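# Place the base on the conveyor, open side up

## Task

Put the base onto the conveyor belt with its open side facing upward, then release it.

## Robot and tools

Robot: two arms, left_arm and right_arm, each with a parallel two-finger gripper. Everything is reported in one shared world frame. Its origin sits on the table surface midway between the arms, +z is up, +x points outward across the table, and left_arm is mounted on the +y side. The names left and right do not correspond to the sides of any camera image. Each gripper has its own axes: the fingers extend along its +z and close along its y. The reported gripper position is the point between the finger pads, roughly 1 cm short of the tips.

Row format, shared by execute_actions and move: one flat list covering both arms, 14 numbers each in [-1, 1], even when one arm stays still. Order: dx, dy, dz, rx, ry, rz, opening for left_arm, then the same seven for right_arm. dx..rz are an offset, not a pose: a target relative to that gripper's measured pose at the start of the action (for the first action in a call, the last pose a result reported), expressed in the gripper's own axes. Scale: 1.0 equals 0.6 m of translation or 180 degrees of rotation; rx, ry, rz form a single rotation vector. Opening is absolute, not an offset: +1 is fully open (0.094 m), -1 is closed. A row may carry 12 extra numbers in [0, 1]: per-joint stiffness multipliers, left_arm's six joints then right_arm's six, in Joint positions order; they persist until replaced.

execute_actions(actions): a list of up to 15 actions; each action is a table of up to 15 rows, one row per control step of 1/30 s. If a table has fewer than 15 rows, its last row is repeated to fill the 15 steps. Every row is measured from the action's start pose, not from the row before it. An empty list simply returns the current state and images. Each control step limits the commanded pose to within 70 mm and 16 degrees of the measured pose, so a distant target may need several actions; after an action the arm continues at most to its last clipped pose. Inverse kinematics favours position over orientation when both cannot be met. Elbows never fully straighten.

move(target, speed, blocking): target is one 14-number row (same layout, offsets from the pose in the latest result that shows one). Each gripper follows a straight line toward its target; both paths finish together, lasting 0.5 to 10 s, and stop short if longer would be needed. Rotation takes the shorter direction. speed is the top path speed in m/s, 0.002 to 0.5 (default 0.25); rotation is capped at twice that in rad/s. Paths do not avoid obstacles or the other arm, and grippers may lag, drift, or overshoot speed, particularly near full reach. Faster moves, and targets set deeper past a contact, hit and press harder. The opening is sent when the move begins. With blocking=false you get a result after 0.5 s while motion continues; check with wait(0), and new rows or moves are rejected until the move is shown ended (use wait or stop). The move: line reports the outcome (done, off_target, moving, held, fault) plus limits: paced means the sent pose was clipped; held means a safety check blocked some steps, after which the arm may surge faster than speed. An ending naming one arm implies the other finished at rest. Distances to each target are listed.

wait(seconds): 0 to 10 s, arms hold their last command; returns early if a running move ends. stop(): brakes a running move; braking needs room, more when fast; fingers keep moving. zoom_image(camera, region): enlarged view of a region [x0, y0, x1, y1] in pixels (origin top-left, at most 504x504) of the latest image from cam_high, cam_low (504x504) or cam_left_wrist, cam_right_wrist (616x616). finished_scene(scene): ends the current scene after the last command is held; pass its number; it cannot be undone and reports success. Do not reply without a tool call, since that ends everything.

Results: left_arm and right_arm poses (position in m, quaternion wxyz) in the world frame; reported positions can be off, more at long reach. Hand target lines show where each gripper is being driven. A pose unreachable line means the clearance check altered or blocked that arm's command. grip_measured is the finger opening on the command scale; the last Joint positions value is the opening in metres; readings may be off about 1 mm. Joint limits (rad): waist -2.618..3.054, shoulder 0..3.142, elbow 0..3.142, wrist pitch -1.571..1.571, wrist yaw -1.571..1.571, wrist roll -2.094..2.094. Camera calibration (K, distortion, T_world_to_cam) is given per camera; wrist camera poses follow the arm joints; small errors exist.

Practical notes: arms tend to settle a centimetre or more low, and zero offsets let them sag further; to hold an arm in place, send the offset back to its desired pose in the first call of a reply and zeros afterwards, aiming higher if it still sags. To hold a part, command an opening below grip_measured (about 0.03 below is firm); pad force tops out near 50-62 N, lower on thin parts. Occasional external tugs or pushes may occur. Avoid: knocking anything off the table (fails the task), dropping or slamming the base, hard pushes, and arms colliding. Holding loads heats motors: MOTOR HOT at 75 °C, a 10 s stop at 90 °C, and at 100 °C the arm loses hold and falls; FAULT lines report these. The simulation continues while you think, holding the last command. Quicker, smoother, lower-effort runs are preferred.

Each tool is called as name(argument=value, ...) on one line, values as JSON.

## Session

execute_actions(actions=[])

Scene clock: 0.00 s.
left_arm: end_effector_position=(+0.5730, +0.5658, +0.1762) grip_measured=+1.000 end_effector_quat_wxyz=(+0.667, -0.196, +0.706, -0.135) | right_arm: end_effector_position=(+0.2888, -0.3343, +0.2769) grip_measured=+1.000 end_effector_quat_wxyz=(+0.469, -0.181, +0.801, -0.326)
Joint positions: left_arm=[ 0.507  2.043  1.123  0.839  0.396 -0.439  0.094] | right_arm=[ 0.366  0.79   0.793 -0.411  0.505 -0.622  0.094]
Joint velocities: left_arm=[-0.002 -0.002  0.002  0.022 -0.022  0.037  0.   ] | right_arm=[-0.012 -0.007  0.022  0.022 -0.007 -0.051  0.   ]
Hand target (left_arm): +0.574, +0.566, +0.188; +0.676, -0.189, +0.699, -0.132
Hand target (right_arm): +0.289, -0.335, +0.289; +0.486, -0.170, +0.793, -0.326
Joint stiffness scale: left_arm=[1. 1. 1. 1. 1. 1.] | right_arm=[1. 1. 1. 1. 1. 1.]
camera_calibration (this result's frames):
cam_left_wrist: T_world_to_cam=[[0.0809855, -0.988394, 0.128523, 0.490374], [-0.525798, -0.15191, -0.836935, 0.55964], [0.846745, 0.000202558, -0.531998, -0.281132], [0, 0, 0, 1]] pos_world=[0.492592, 0.569755, 0.255796]
cam_right_wrist: T_world_to_cam=[[0.0734777, -0.616666, 0.783788, -0.443718], [-0.868502, -0.425872, -0.253647, 0.195792], [0.490209, -0.662084, -0.566868, -0.0821432], [0, 0, 0, 1]] pos_world=[0.242916, -0.244629, 0.350878]

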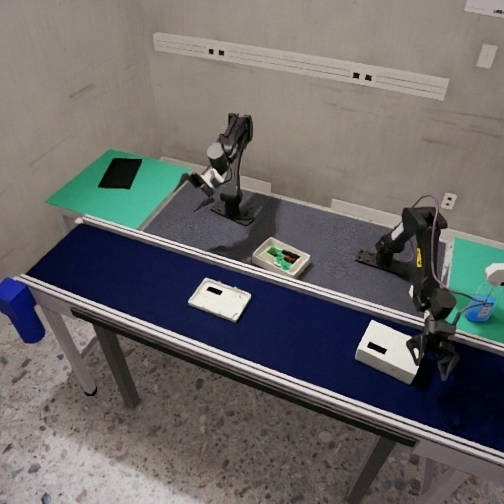

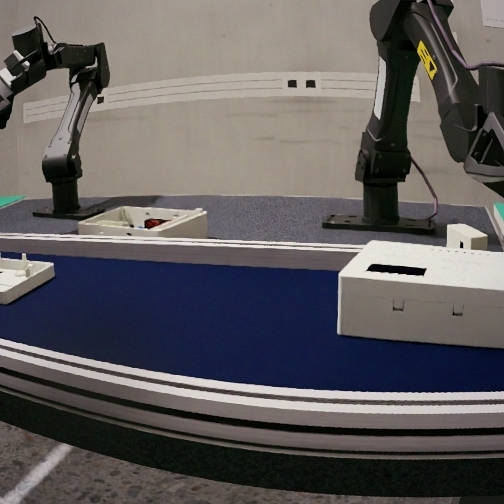

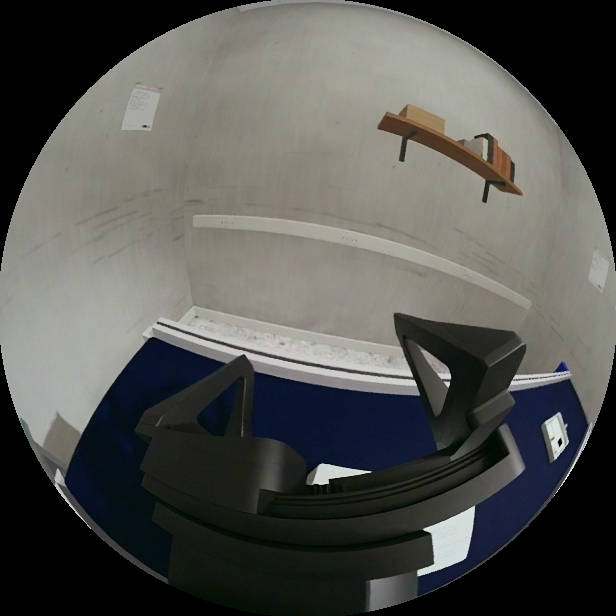

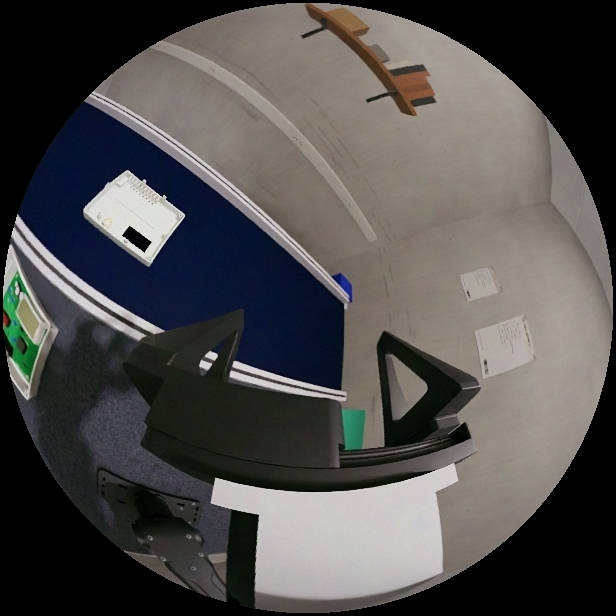

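zoom_image(camera="cam_high", region=[230, 220, 330, 300])

zoom_image(camera="cam_low", region=[60, 180, 240, 260])

zoom_image(camera="cam_right_wrist", region=[0, 220, 150, 420])

Region (230, 220, 330, 300) of cam_high's 504x504 image, scaled by 5.040, with more detail than that image has; it fills the top 403 rows of this view, and the rest is white.

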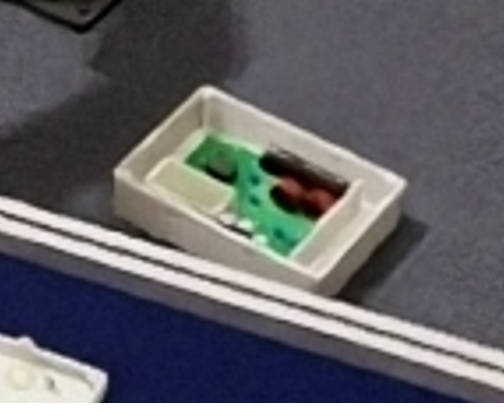

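Region (60, 180, 240, 260) of cam_low's 504x504 image, scaled by 2.800, with more detail than that image has.

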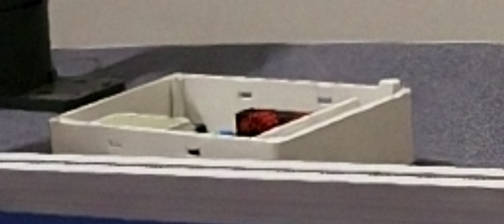

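Region (0, 220, 150, 420) of cam_right_wrist's 616x616 image, scaled by 2.520, with more detail than that image has; it fills the left 378 columns of this view, and the rest is white.

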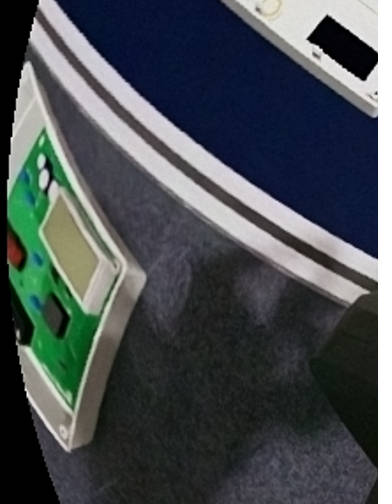

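move(target=[0.5063,-0.6296,-0.6356,-0.0482,0.4834,0.1897,0.25,-0.0127,-0.0138,-0.007,0.007,-0.0088,0.0082,1], speed=0.35)

zoom_image(camera="cam_left_wrist", region=[200, 180, 500, 420])

zoom_image(camera="cam_low", region=[80, 130, 260, 260])

Scene clock: 37.20 s.
left_arm: end_effector_position=(+0.2215, +0.0654, +0.0993) grip_measured=+0.252 end_effector_quat_wxyz=(-0.008, +0.100, +0.995, +0.002) | right_arm: end_effector_position=(+0.2888, -0.3343, +0.2769) grip_measured=+1.000 end_effector_quat_wxyz=(+0.469, -0.181, +0.801, -0.326)
Joint positions: left_arm=[-0.975  1.914  1.597 -1.266  0.01  -0.814  0.059] | right_arm=[ 0.366  0.79   0.793 -0.411  0.505 -0.622  0.094]
Joint velocities: left_arm=[-0.007  0.002 -0.012 -0.037  0.022 -0.037 -0.   ] | right_arm=[ 0.007  0.007  0.007 -0.007  0.051  0.022  0.   ]
Hand target (left_arm): +0.223, +0.062, +0.106; -0.006, +0.095, +0.995, -0.004
Hand target (right_arm): +0.288, -0.334, +0.289; +0.486, -0.170, +0.793, -0.326
Off the commanded pose (left_arm): 0.006 m, 1 deg.
Off the commanded pose (right_arm): 0.012 m, 3 deg.
Joint stiffness scale: left_arm=[1. 1. 1. 1. 1. 1.] | right_arm=[1. 1. 1. 1. 1. 1.]
move: off_target (right_arm)
camera_calibration (this result's frames):
cam_left_wrist: T_world_to_cam=[[-0.514691, -0.857373, 0.00223769, 0.169986], [-0.749221, 0.451032, 0.485014, 0.113274], [-0.416847, 0.247956, -0.874504, 0.273449], [0, 0, 0, 1]] pos_world=[0.286343, 0.026848, 0.183813]
cam_right_wrist: T_world_to_cam=[[0.0734777, -0.616666, 0.783788, -0.443718], [-0.868502, -0.425872, -0.253647, 0.195792], [0.490209, -0.662084, -0.566868, -0.0821432], [0, 0, 0, 1]] pos_world=[0.242916, -0.244629, 0.350878]

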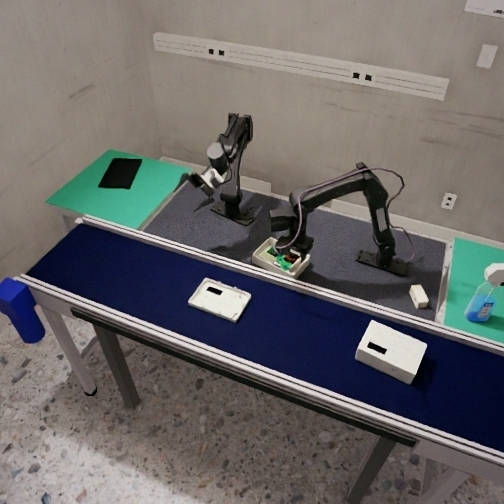

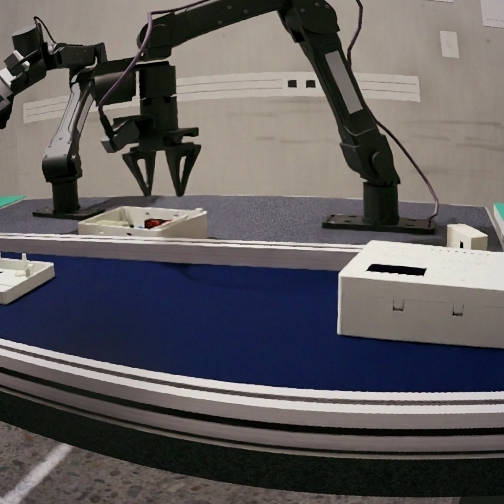

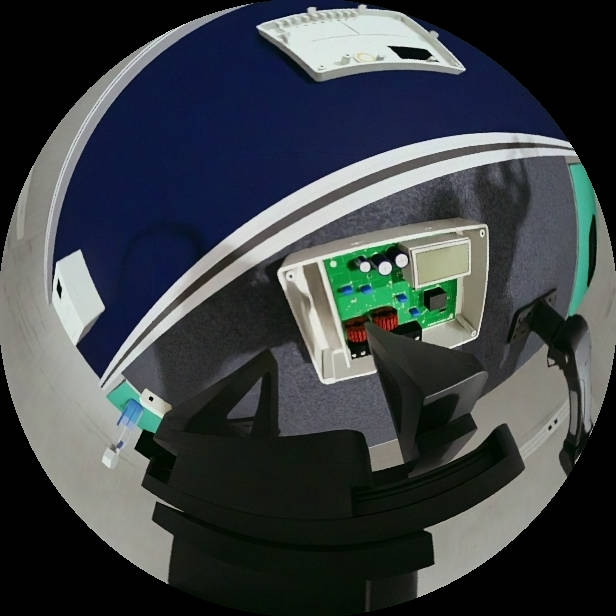

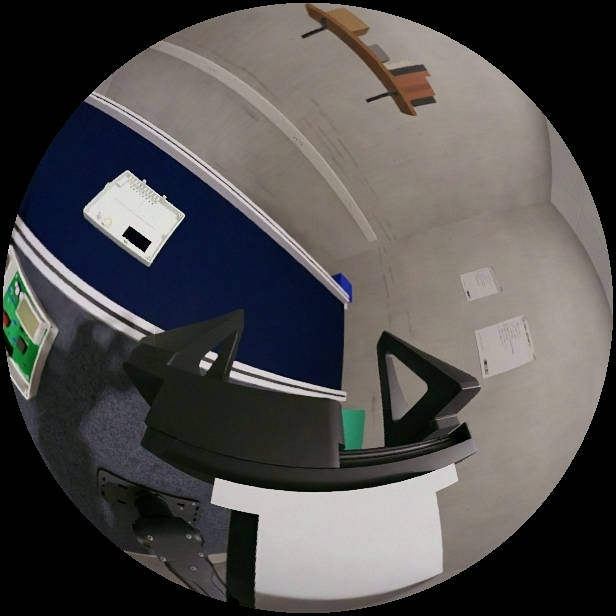

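Region (200, 180, 500, 420) of cam_left_wrist's 616x616 image, scaled by 1.680, with more detail than that image has; it fills the top 403 rows of this view, and the rest is white.

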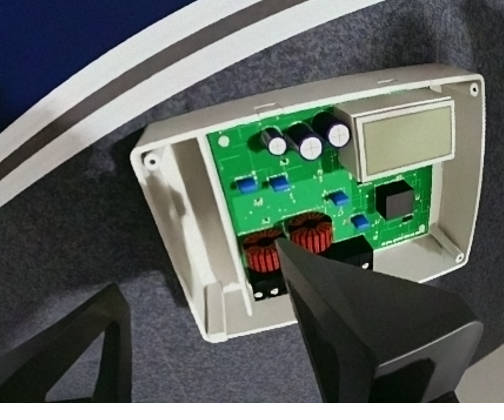

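Region (80, 130, 260, 260) of cam_low's 504x504 image, scaled by 2.800, with more detail than that image has.

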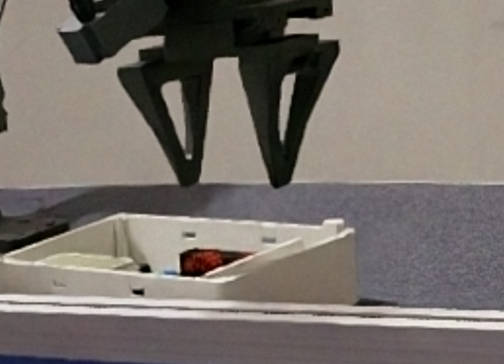

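move(target=[0.011,0.0,0.109,0.002,-0.0064,0.0167,0.2,-0.0127,-0.0138,-0.007,0.007,-0.0088,0.0082,1], speed=0.07)

zoom_image(camera="cam_left_wrist", region=[200, 200, 450, 420])

zoom_image(camera="cam_low", region=[100, 150, 240, 250])

Scene clock: 60.40 s.
left_arm: end_effector_position=(+0.2120, +0.0736, +0.0359) grip_measured=+0.203 end_effector_quat_wxyz=(-0.012, +0.119, +0.993, +0.007) | right_arm: end_effector_position=(+0.2888, -0.3343, +0.2769) grip_measured=+1.000 end_effector_quat_wxyz=(+0.469, -0.181, +0.801, -0.326)
Joint positions: left_arm=[-0.986  1.932  1.363 -1.029  0.011 -0.787  0.056] | right_arm=[ 0.366  0.79   0.793 -0.411  0.505 -0.622  0.094]
Joint velocities: left_arm=[-0.017 -0.002  0.002 -0.007 -0.022  0.007  0.   ] | right_arm=[-0.022 -0.002 -0.012  0.022 -0.007 -0.007  0.   ]
Hand target (left_arm): +0.215, +0.067, +0.034; +0.002, +0.126, +0.992, -0.002
Hand target (right_arm): +0.288, -0.334, +0.289; +0.486, -0.170, +0.793, -0.326
Off the commanded pose (left_arm): 0.007 m, 2 deg.
Off the commanded pose (right_arm): 0.012 m, 3 deg.
Joint stiffness scale: left_arm=[1. 1. 1. 1. 1. 1.] | right_arm=[1. 1. 1. 1. 1. 1.]
move: off_target (right_arm)
camera_calibration (this result's frames):
cam_left_wrist: T_world_to_cam=[[-0.54668, -0.837337, -0.00273972, 0.177818], [-0.727675, 0.47346, 0.496311, 0.126581], [-0.414283, 0.273317, -0.86814, 0.20933], [0, 0, 0, 1]] pos_world=[0.276042, 0.0317491, 0.119391]
cam_right_wrist: T_world_to_cam=[[0.0734777, -0.616666, 0.783788, -0.443718], [-0.868502, -0.425872, -0.253647, 0.195792], [0.490209, -0.662084, -0.566868, -0.0821432], [0, 0, 0, 1]] pos_world=[0.242916, -0.244629, 0.350878]

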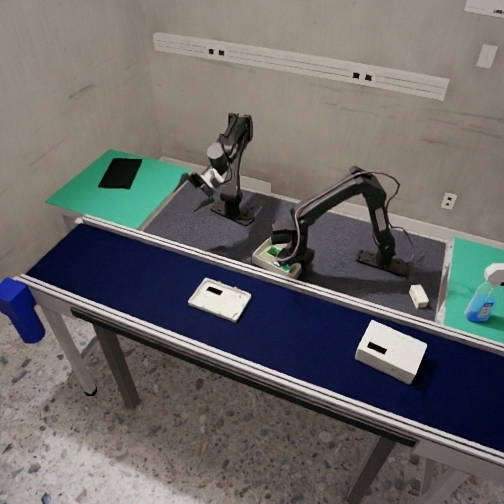

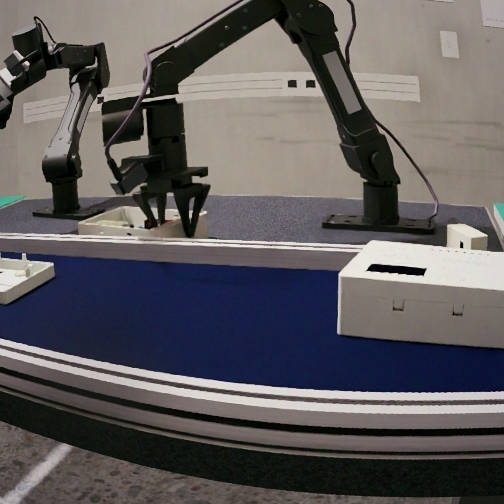

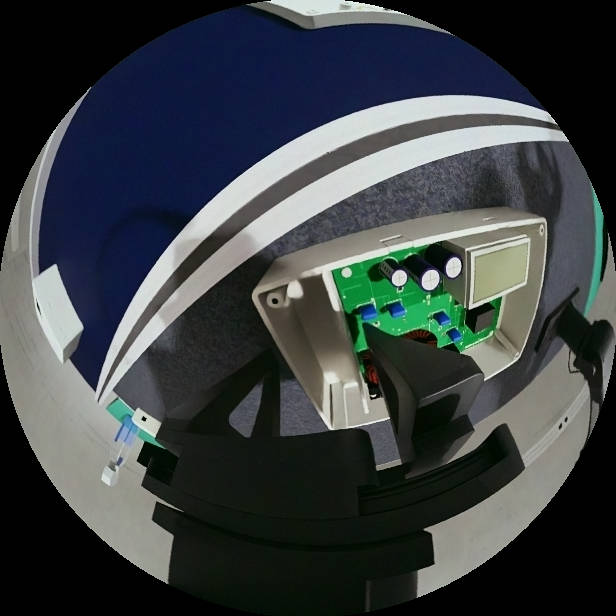

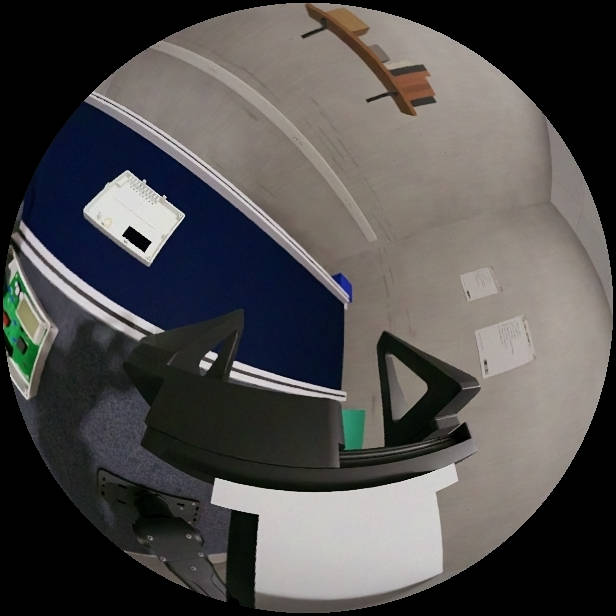

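Region (200, 200, 450, 420) of cam_left_wrist's 616x616 image, scaled by 2.016, with more detail than that image has; it fills the top 444 rows of this view, and the rest is white.

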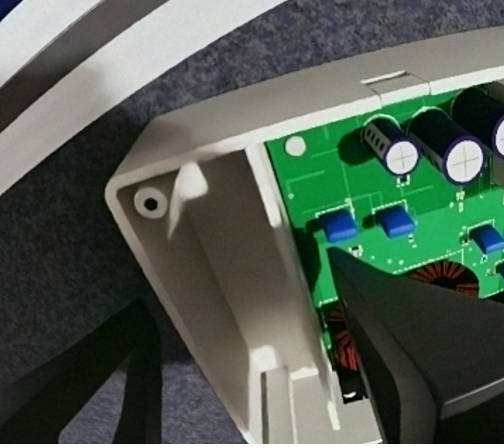

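Region (100, 150, 240, 250) of cam_low's 504x504 image, scaled by 3.600, with more detail than that image has; it fills the top 360 rows of this view, and the rest is white.

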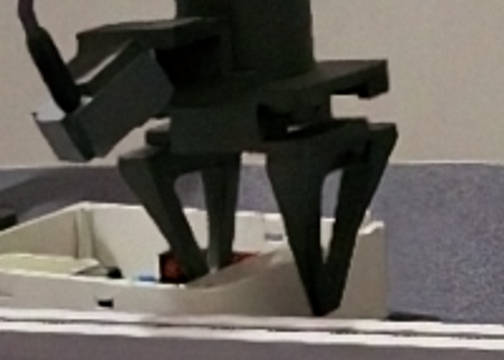

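execute_actions(actions=[[[-0.009,-0.0105,0.003,0.006,-0.009,0.0045,0.18,-0.0127,-0.0138,-0.007,0.007,-0.0088,0.0082,1],[-0.010,-0.011,0.003,0.006,-0.009,0.0045,0.14,-0.0127,-0.0138,-0.007,0.007,-0.0088,0.0082,1],[-0.011,-0.012,0.003,0.006,-0.009,0.0045,0.09,-0.0127,-0.0138,-0.007,0.007,-0.0088,0.0082,1],[-0.012,-0.013,0.003,0.006,-0.009,0.0045,0.03,-0.0127,-0.0138,-0.007,0.007,-0.0088,0.0082,1],[-0.013,-0.013,0.003,0.006,-0.009,0.0045,-0.03,-0.0127,-0.0138,-0.007,0.007,-0.0088,0.0082,1],[-0.013,-0.013,0.003,0.006,-0.009,0.0045,-0.09,-0.0127,-0.0138,-0.007,0.007,-0.0088,0.0082,1],[-0.013,-0.013,0.003,0.006,-0.009,0.0045,-0.14,-0.0127,-0.0138,-0.007,0.007,-0.0088,0.0082,1],[-0.013,-0.013,0.003,0.006,-0.009,0.0045,-0.19,-0.0127,-0.0138,-0.007,0.007,-0.0088,0.0082,1],[-0.013,-0.013,0.003,0.006,-0.009,0.0045,-0.23,-0.0127,-0.0138,-0.007,0.007,-0.0088,0.0082,1],[-0.013,-0.013,0.003,0.006,-0.009,0.0045,-0.26,-0.0127,-0.0138,-0.007,0.007,-0.0088,0.0082,1],[-0.013,-0.013,0.003,0.006,-0.009,0.0045,-0.29,-0.0127,-0.0138,-0.007,0.007,-0.0088,0.0082,1],[-0.013,-0.013,0.003,0.006,-0.009,0.0045,-0.31,-0.0127,-0.0138,-0.007,0.007,-0.0088,0.0082,1],[-0.013,-0.013,0.003,0.006,-0.009,0.0045,-0.33,-0.0127,-0.0138,-0.007,0.007,-0.0088,0.0082,1],[-0.013,-0.013,0.003,0.006,-0.009,0.0045,-0.35,-0.0127,-0.0138,-0.007,0.007,-0.0088,0.0082,1],[-0.013,-0.013,0.003,0.006,-0.009,0.0045,-0.37,-0.0127,-0.0138,-0.007,0.007,-0.0088,0.0082,1]]])

Scene clock: 71.07 s.
left_arm: end_effector_position=(+0.2138, +0.0696, +0.0358) grip_measured=-0.336 end_effector_quat_wxyz=(-0.008, +0.121, +0.993, -0.001) | right_arm: end_effector_position=(+0.2888, -0.3343, +0.2769) grip_measured=+1.000 end_effector_quat_wxyz=(+0.469, -0.181, +0.801, -0.326)
Joint positions: left_arm=[-0.986  1.932  1.363 -1.011  0.014 -0.783  0.031] | right_arm=[ 0.366  0.79   0.793 -0.411  0.505 -0.622  0.094]
Joint velocities: left_arm=[-0.007  0.007  0.002 -0.007 -0.007  0.022  0.   ] | right_arm=[-0.002  0.002  0.012  0.022  0.022  0.022  0.   ]
Hand target (left_arm): +0.218, +0.064, +0.034; +0.000, +0.126, +0.992, -0.004
Hand target (right_arm): +0.288, -0.334, +0.289; +0.486, -0.170, +0.793, -0.326
Off the commanded pose (left_arm): 0.007 m, 1 deg.
Off the commanded pose (right_arm): 0.012 m, 3 deg.
Joint stiffness scale: left_arm=[1. 1. 1. 1. 1. 1.] | right_arm=[1. 1. 1. 1. 1. 1.]
camera_calibration (this result's frames):
cam_left_wrist: T_world_to_cam=[[-0.54984, -0.835235, 0.00764259, 0.175602], [-0.729045, 0.48436, 0.483621, 0.129815], [-0.407639, 0.260343, -0.875244, 0.210844], [0, 0, 0, 1]] pos_world=[0.277142, 0.0288999, 0.120416]
cam_right_wrist: T_world_to_cam=[[0.0734777, -0.616666, 0.783788, -0.443718], [-0.868502, -0.425872, -0.253647, 0.195792], [0.490209, -0.662084, -0.566868, -0.0821432], [0, 0, 0, 1]] pos_world=[0.242916, -0.244629, 0.350878]

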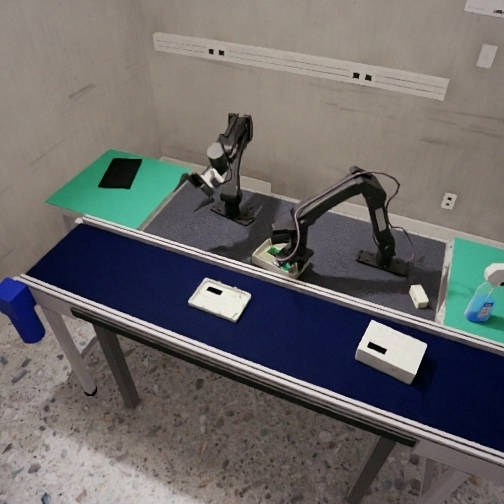

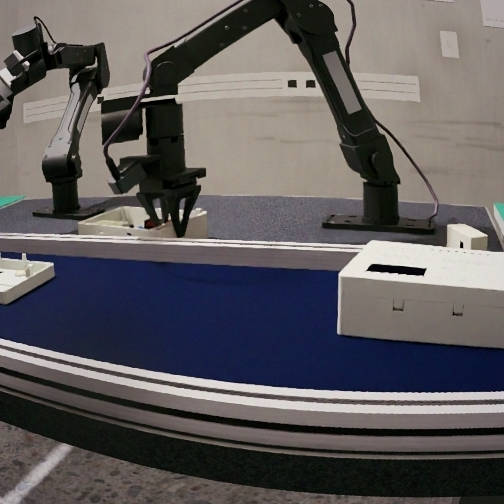

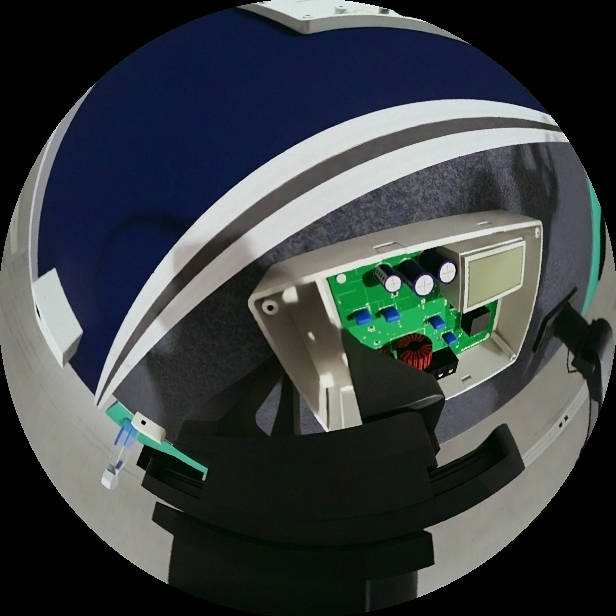

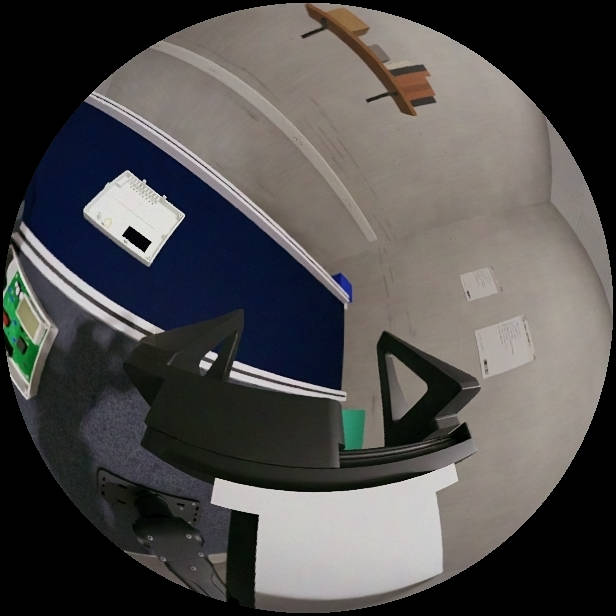

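move(target=[-0.004,-0.005,-0.14,0.012,-0.012,0,-0.38,-0.0127,-0.0138,-0.007,0.007,-0.0088,0.0082,1], speed=0.13)

Scene clock: 74.40 s.
left_arm: end_effector_position=(+0.2118, +0.0735, +0.1029) grip_measured=-0.336 end_effector_quat_wxyz=(-0.008, +0.120, +0.993, +0.000) | right_arm: end_effector_position=(+0.2888, -0.3343, +0.2769) grip_measured=+1.000 end_effector_quat_wxyz=(+0.469, -0.181, +0.801, -0.326)
Joint positions: left_arm=[-0.986  1.864  1.544 -1.261  0.012 -0.784  0.031] | right_arm=[ 0.366  0.79   0.793 -0.411  0.505 -0.622  0.094]
Joint velocities: left_arm=[ 0.022 -0.012  0.002 -0.066 -0.051 -0.007 -0.   ] | right_arm=[-0.002 -0.002 -0.002 -0.081 -0.037  0.022  0.   ]
Hand target (left_arm): +0.215, +0.067, +0.120; +0.008, +0.121, +0.992, -0.022
Hand target (right_arm): +0.288, -0.334, +0.289; +0.486, -0.170, +0.793, -0.326
Off the commanded pose (left_arm): 0.019 m, 3 deg.
Off the commanded pose (right_arm): 0.012 m, 3 deg.
Joint stiffness scale: left_arm=[1. 1. 1. 1. 1. 1.] | right_arm=[1. 1. 1. 1. 1. 1.]
move: off_target (left_arm, right_arm)
camera_calibration (this result's frames):
cam_left_wrist: T_world_to_cam=[[-0.549221, -0.835656, 0.0059263, 0.177281], [-0.729846, 0.483109, 0.483663, 0.094265], [-0.407039, 0.261313, -0.875234, 0.267532], [0, 0, 0, 1]] pos_world=[0.275061, 0.0326964, 0.18751]
cam_right_wrist: T_world_to_cam=[[0.0734777, -0.616666, 0.783788, -0.443718], [-0.868502, -0.425872, -0.253647, 0.195792], [0.490209, -0.662084, -0.566868, -0.0821432], [0, 0, 0, 1]] pos_world=[0.242916, -0.244629, 0.350878]

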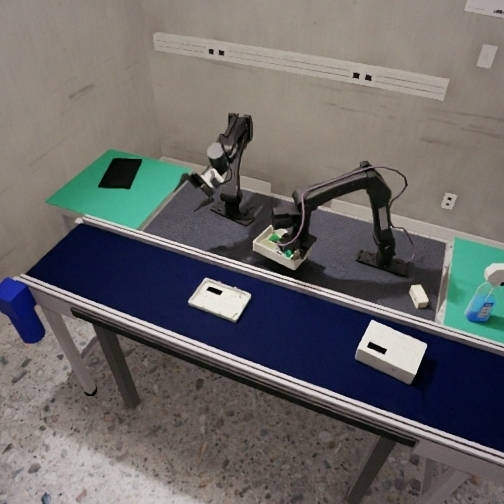

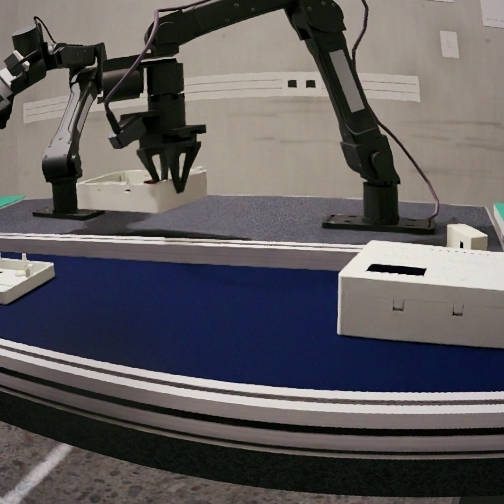

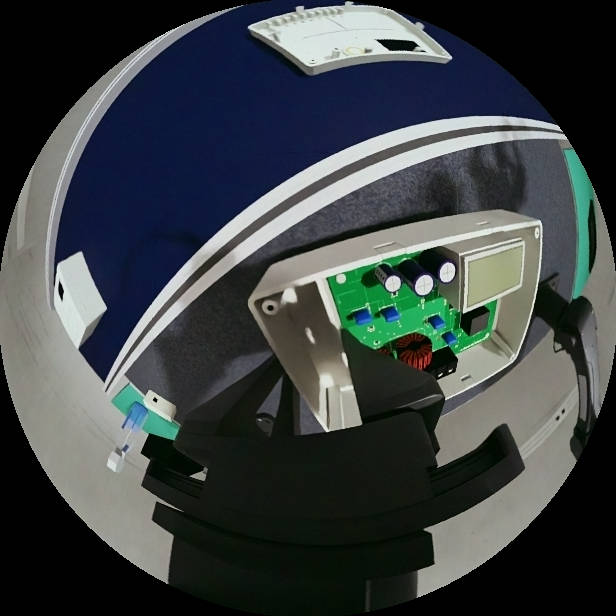

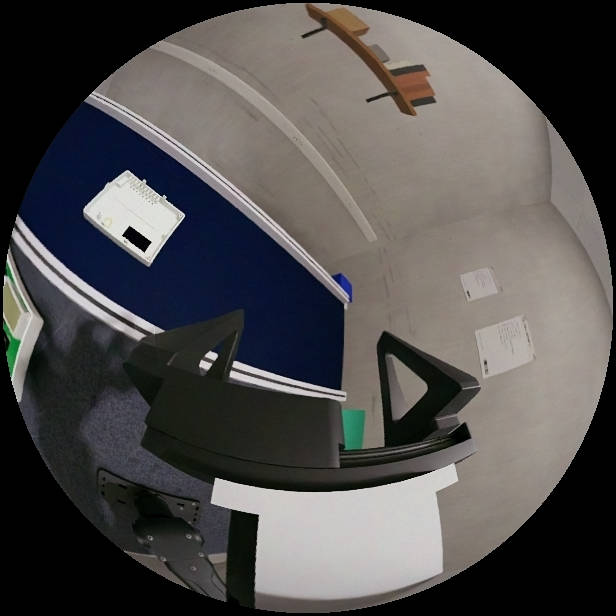

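move(target=[-0.307,0.344,-0.037,0.0103,-0.016,-0.0766,-0.38,-0.0127,-0.0138,-0.007,0.007,-0.0088,0.0082,1], speed=0.2)

Scene clock: 83.47 s.
left_arm: end_effector_position=(+0.4362, +0.2350, +0.1096) grip_measured=-0.335 end_effector_quat_wxyz=(+0.002, -0.006, +1.000, -0.005) | right_arm: end_effector_position=(+0.2888, -0.3343, +0.2769) grip_measured=+1.000 end_effector_quat_wxyz=(+0.469, -0.181, +0.801, -0.326)
Joint positions: left_arm=[-0.281  2.182  2.034 -1.415  0.008 -0.331  0.031] | right_arm=[ 0.366  0.79   0.793 -0.411  0.505 -0.622  0.094]
Joint velocities: left_arm=[ 0.002 -0.007  0.007 -0.066 -0.007  0.037 -0.   ] | right_arm=[-0.007  0.002 -0.012 -0.007  0.007 -0.022  0.   ]
Hand target (left_arm): +0.439, +0.229, +0.126; +0.019, +0.001, +1.000, -0.021
Hand target (right_arm): +0.288, -0.334, +0.289; +0.486, -0.170, +0.793, -0.326
Off the commanded pose (left_arm): 0.014 m, 2 deg.
Off the commanded pose (right_arm): 0.012 m, 3 deg.
Joint stiffness scale: left_arm=[1. 1. 1. 1. 1. 1.] | right_arm=[1. 1. 1. 1. 1. 1.]
move: off_target (left_arm, right_arm)
camera_calibration (this result's frames):
cam_left_wrist: T_world_to_cam=[[-0.323505, -0.946197, 0.0074231, 0.36283], [-0.83691, 0.289783, 0.464336, 0.27104], [-0.441504, 0.144003, -0.885628, 0.366311], [0, 0, 0, 1]] pos_world=[0.505942, 0.212016, 0.195869]
cam_right_wrist: T_world_to_cam=[[0.0734777, -0.616666, 0.783788, -0.443718], [-0.868502, -0.425872, -0.253647, 0.195792], [0.490209, -0.662084, -0.566868, -0.0821432], [0, 0, 0, 1]] pos_world=[0.242916, -0.244629, 0.350878]

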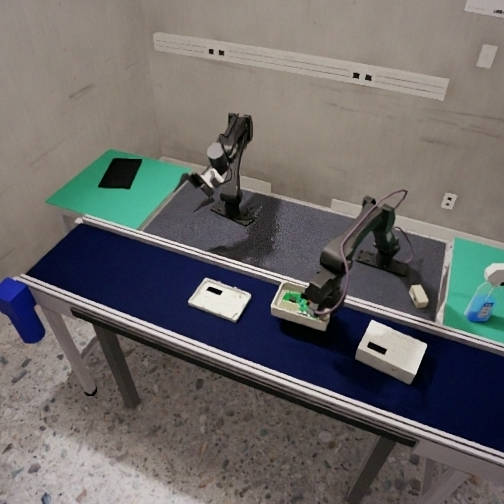

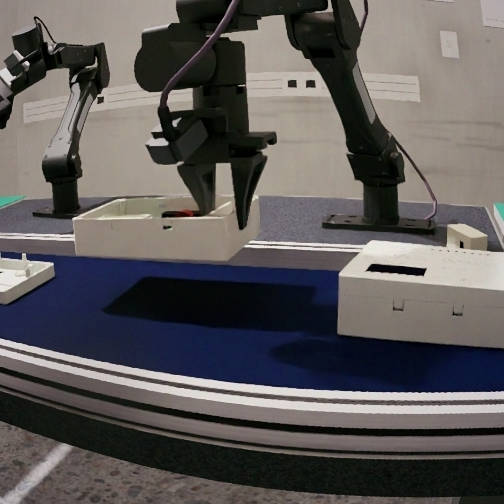

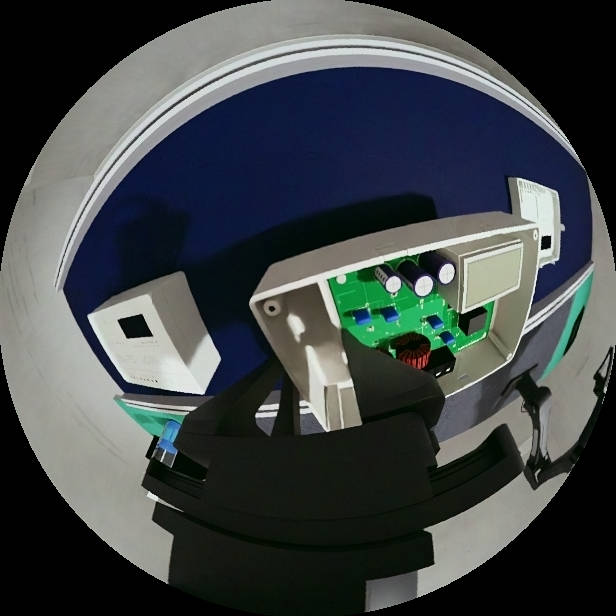

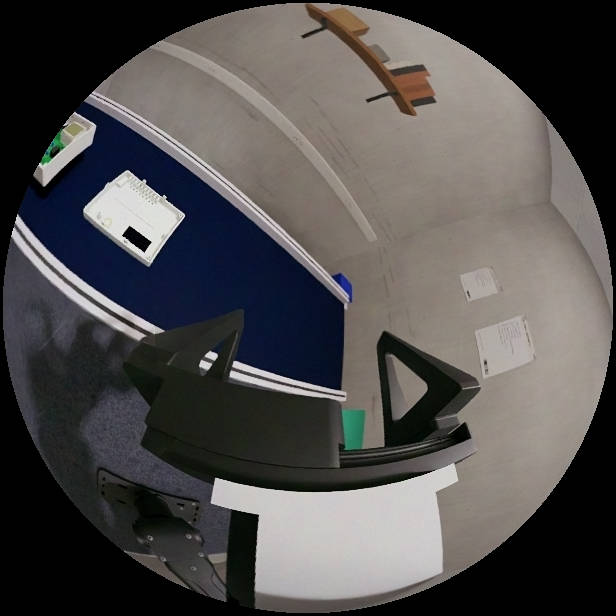

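move(target=[-0.005,-0.008,0.0727,0.012,-0.0095,0.002,-0.38,-0.0127,-0.0138,-0.007,0.007,-0.0088,0.0082,1], speed=0.07)

zoom_image(camera="cam_low", region=[50, 220, 310, 350])

Scene clock: 87.37 s.
left_arm: end_effector_position=(+0.4311, +0.2322, +0.0510) grip_measured=-0.335 end_effector_quat_wxyz=(-0.012, +0.005, +1.000, -0.005) | right_arm: end_effector_position=(+0.2888, -0.3343, +0.2769) grip_measured=+1.000 end_effector_quat_wxyz=(+0.469, -0.181, +0.801, -0.326)
Joint positions: left_arm=[-0.288  2.199  1.829 -1.219  0.017 -0.316  0.031] | right_arm=[ 0.366  0.79   0.793 -0.411  0.505 -0.622  0.094]
Joint velocities: left_arm=[-0.002  0.002 -0.002  0.022 -0.022  0.037 -0.   ] | right_arm=[ 0.002 -0.007 -0.012 -0.037 -0.007  0.007  0.   ]
Hand target (left_arm): +0.440, +0.230, +0.066; +0.017, -0.002, +1.000, -0.024
Hand target (right_arm): +0.288, -0.334, +0.289; +0.486, -0.170, +0.793, -0.326
Off the commanded pose (left_arm): 0.017 m, 4 deg.
Off the commanded pose (right_arm): 0.012 m, 3 deg.
Joint stiffness scale: left_arm=[1. 1. 1. 1. 1. 1.] | right_arm=[1. 1. 1. 1. 1. 1.]
move: off_target (left_arm, right_arm)
camera_calibration (this result's frames):
cam_left_wrist: T_world_to_cam=[[-0.343627, -0.938964, 0.0163411, 0.365547], [-0.817184, 0.307543, 0.48747, 0.280987], [-0.462743, 0.154154, -0.872987, 0.318719], [0, 0, 0, 1]] pos_world=[0.502715, 0.207688, 0.135291]
cam_right_wrist: T_world_to_cam=[[0.0734777, -0.616666, 0.783788, -0.443718], [-0.868502, -0.425872, -0.253647, 0.195792], [0.490209, -0.662084, -0.566868, -0.0821432], [0, 0, 0, 1]] pos_world=[0.242916, -0.244629, 0.350878]

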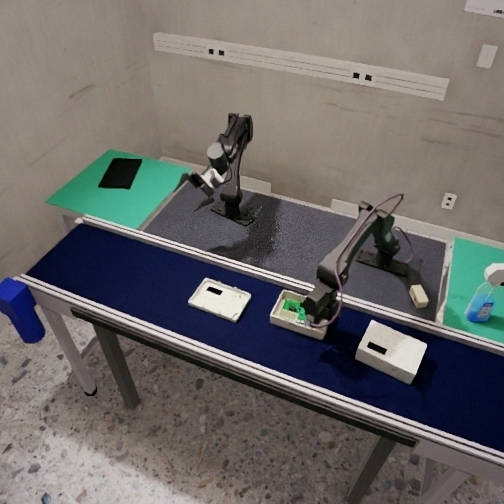

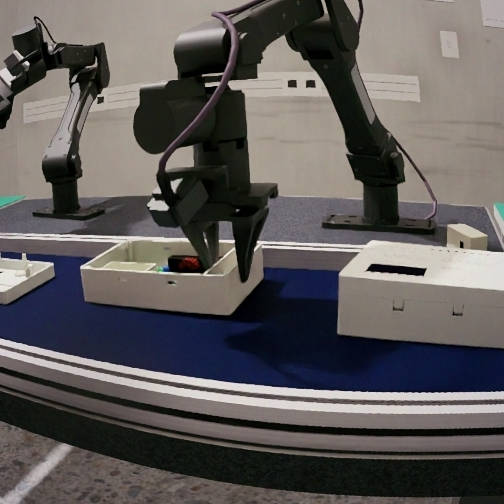

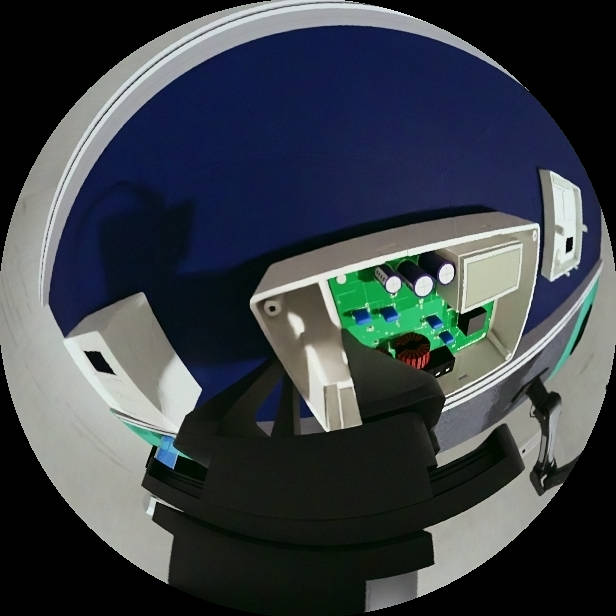

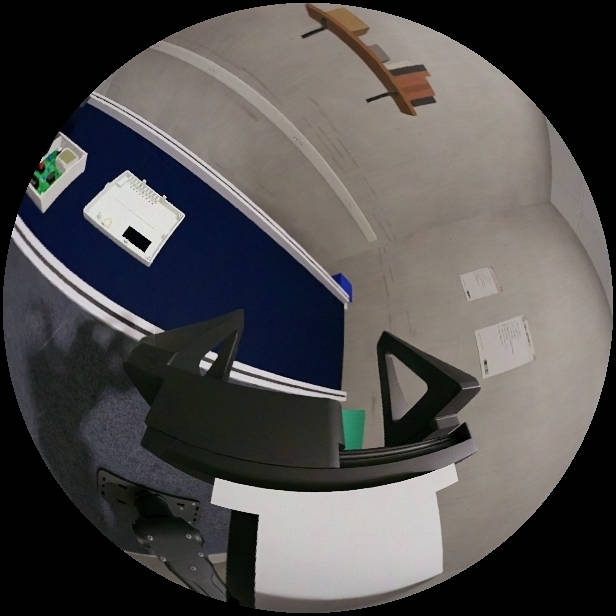

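Region (50, 220, 310, 350) of cam_low's 504x504 image, scaled by 1.938, with more detail than that image has.

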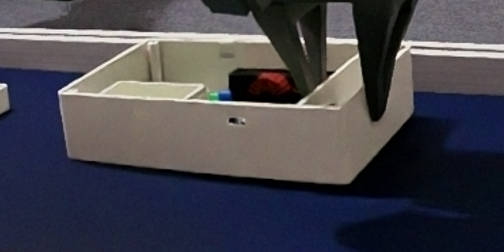

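move(target=[-0.0115,-0.002,-0.005,0.006,-0.0185,0,-0.38,-0.0127,-0.0138,-0.007,0.007,-0.0088,0.0082,1], speed=0.04)

zoom_image(camera="cam_low", region=[70, 230, 280, 330])

Scene clock: 91.53 s.
left_arm: end_effector_position=(+0.4306, +0.2312, +0.0480) grip_measured=-0.335 end_effector_quat_wxyz=(-0.006, +0.005, +1.000, -0.010) | right_arm: end_effector_position=(+0.2888, -0.3343, +0.2769) grip_measured=+1.000 end_effector_quat_wxyz=(+0.469, -0.181, +0.801, -0.326)
Joint positions: left_arm=[-0.288  2.186  1.795 -1.185  0.023 -0.316  0.031] | right_arm=[ 0.366  0.79   0.793 -0.411  0.505 -0.622  0.094]
Joint velocities: left_arm=[ 0.002  0.007 -0.017 -0.007  0.007 -0.022  0.   ] | right_arm=[ 0.002 -0.002 -0.012 -0.007 -0.022 -0.022  0.   ]
Hand target (left_arm): +0.438, +0.231, +0.054; +0.017, +0.005, +1.000, -0.014
Hand target (right_arm): +0.288, -0.334, +0.289; +0.486, -0.170, +0.793, -0.326
Off the commanded pose (left_arm): 0.010 m, 3 deg.
Off the commanded pose (right_arm): 0.012 m, 3 deg.
Joint stiffness scale: left_arm=[1. 1. 1. 1. 1. 1.] | right_arm=[1. 1. 1. 1. 1. 1.]
move: off_target (left_arm, right_arm)
camera_calibration (this result's frames):
cam_left_wrist: T_world_to_cam=[[-0.343766, -0.938786, 0.0224903, 0.36416], [-0.822467, 0.312557, 0.475242, 0.28405], [-0.45318, 0.144874, -0.879567, 0.314346], [0, 0, 0, 1]] pos_world=[0.501264, 0.207546, 0.133306]
cam_right_wrist: T_world_to_cam=[[0.0734777, -0.616666, 0.783788, -0.443718], [-0.868502, -0.425872, -0.253647, 0.195792], [0.490209, -0.662084, -0.566868, -0.0821432], [0, 0, 0, 1]] pos_world=[0.242916, -0.244629, 0.350878]

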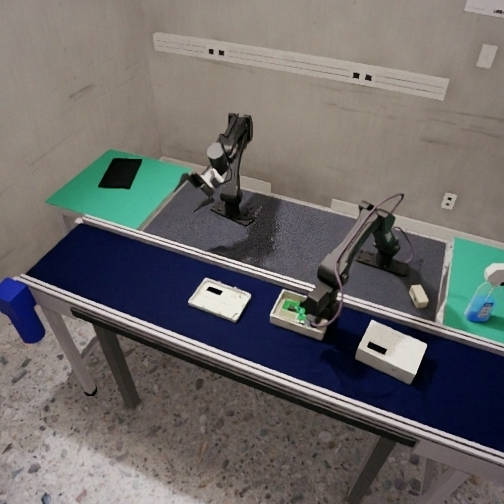

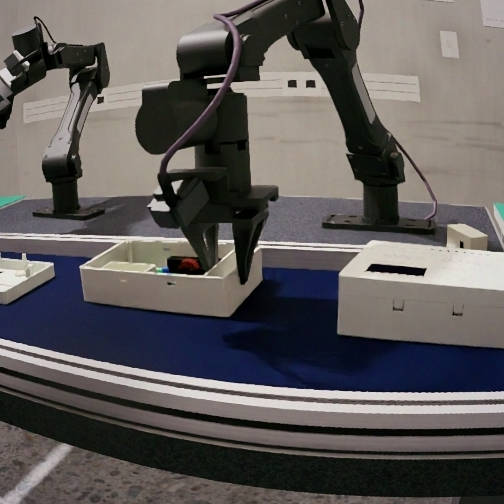

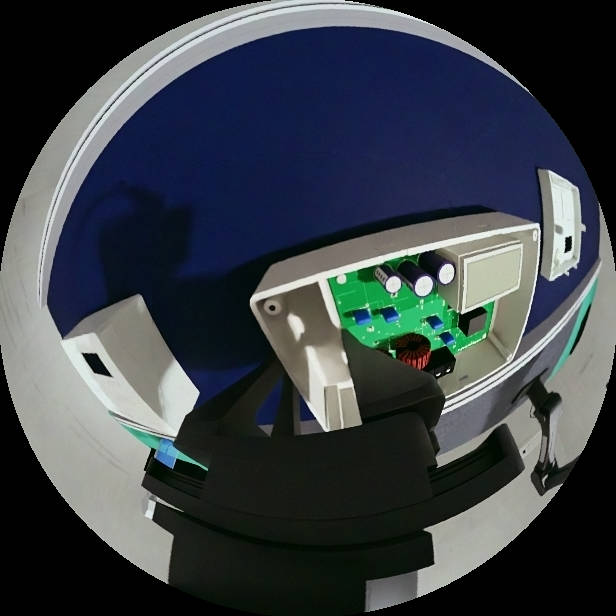

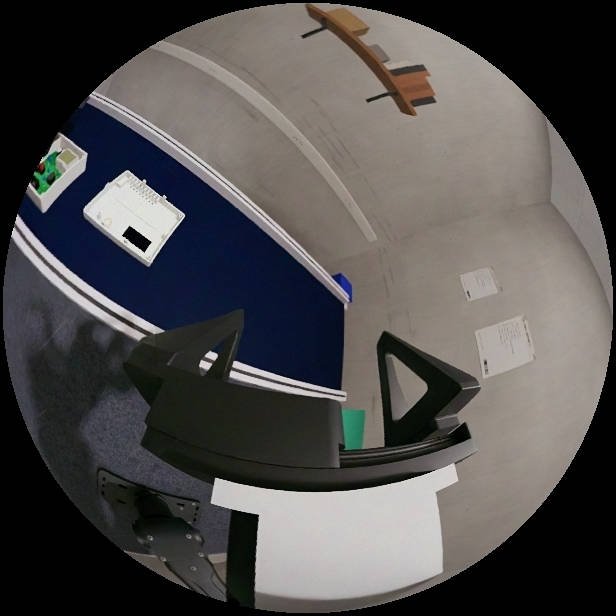

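Region (70, 230, 280, 330) of cam_low's 504x504 image, scaled by 2.400, with more detail than that image has; it fills the top 240 rows of this view, and the rest is white.

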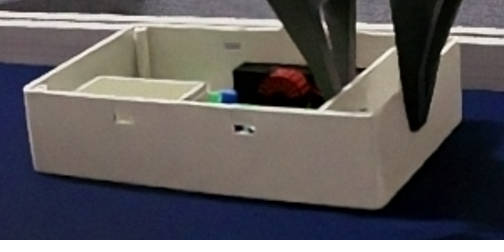

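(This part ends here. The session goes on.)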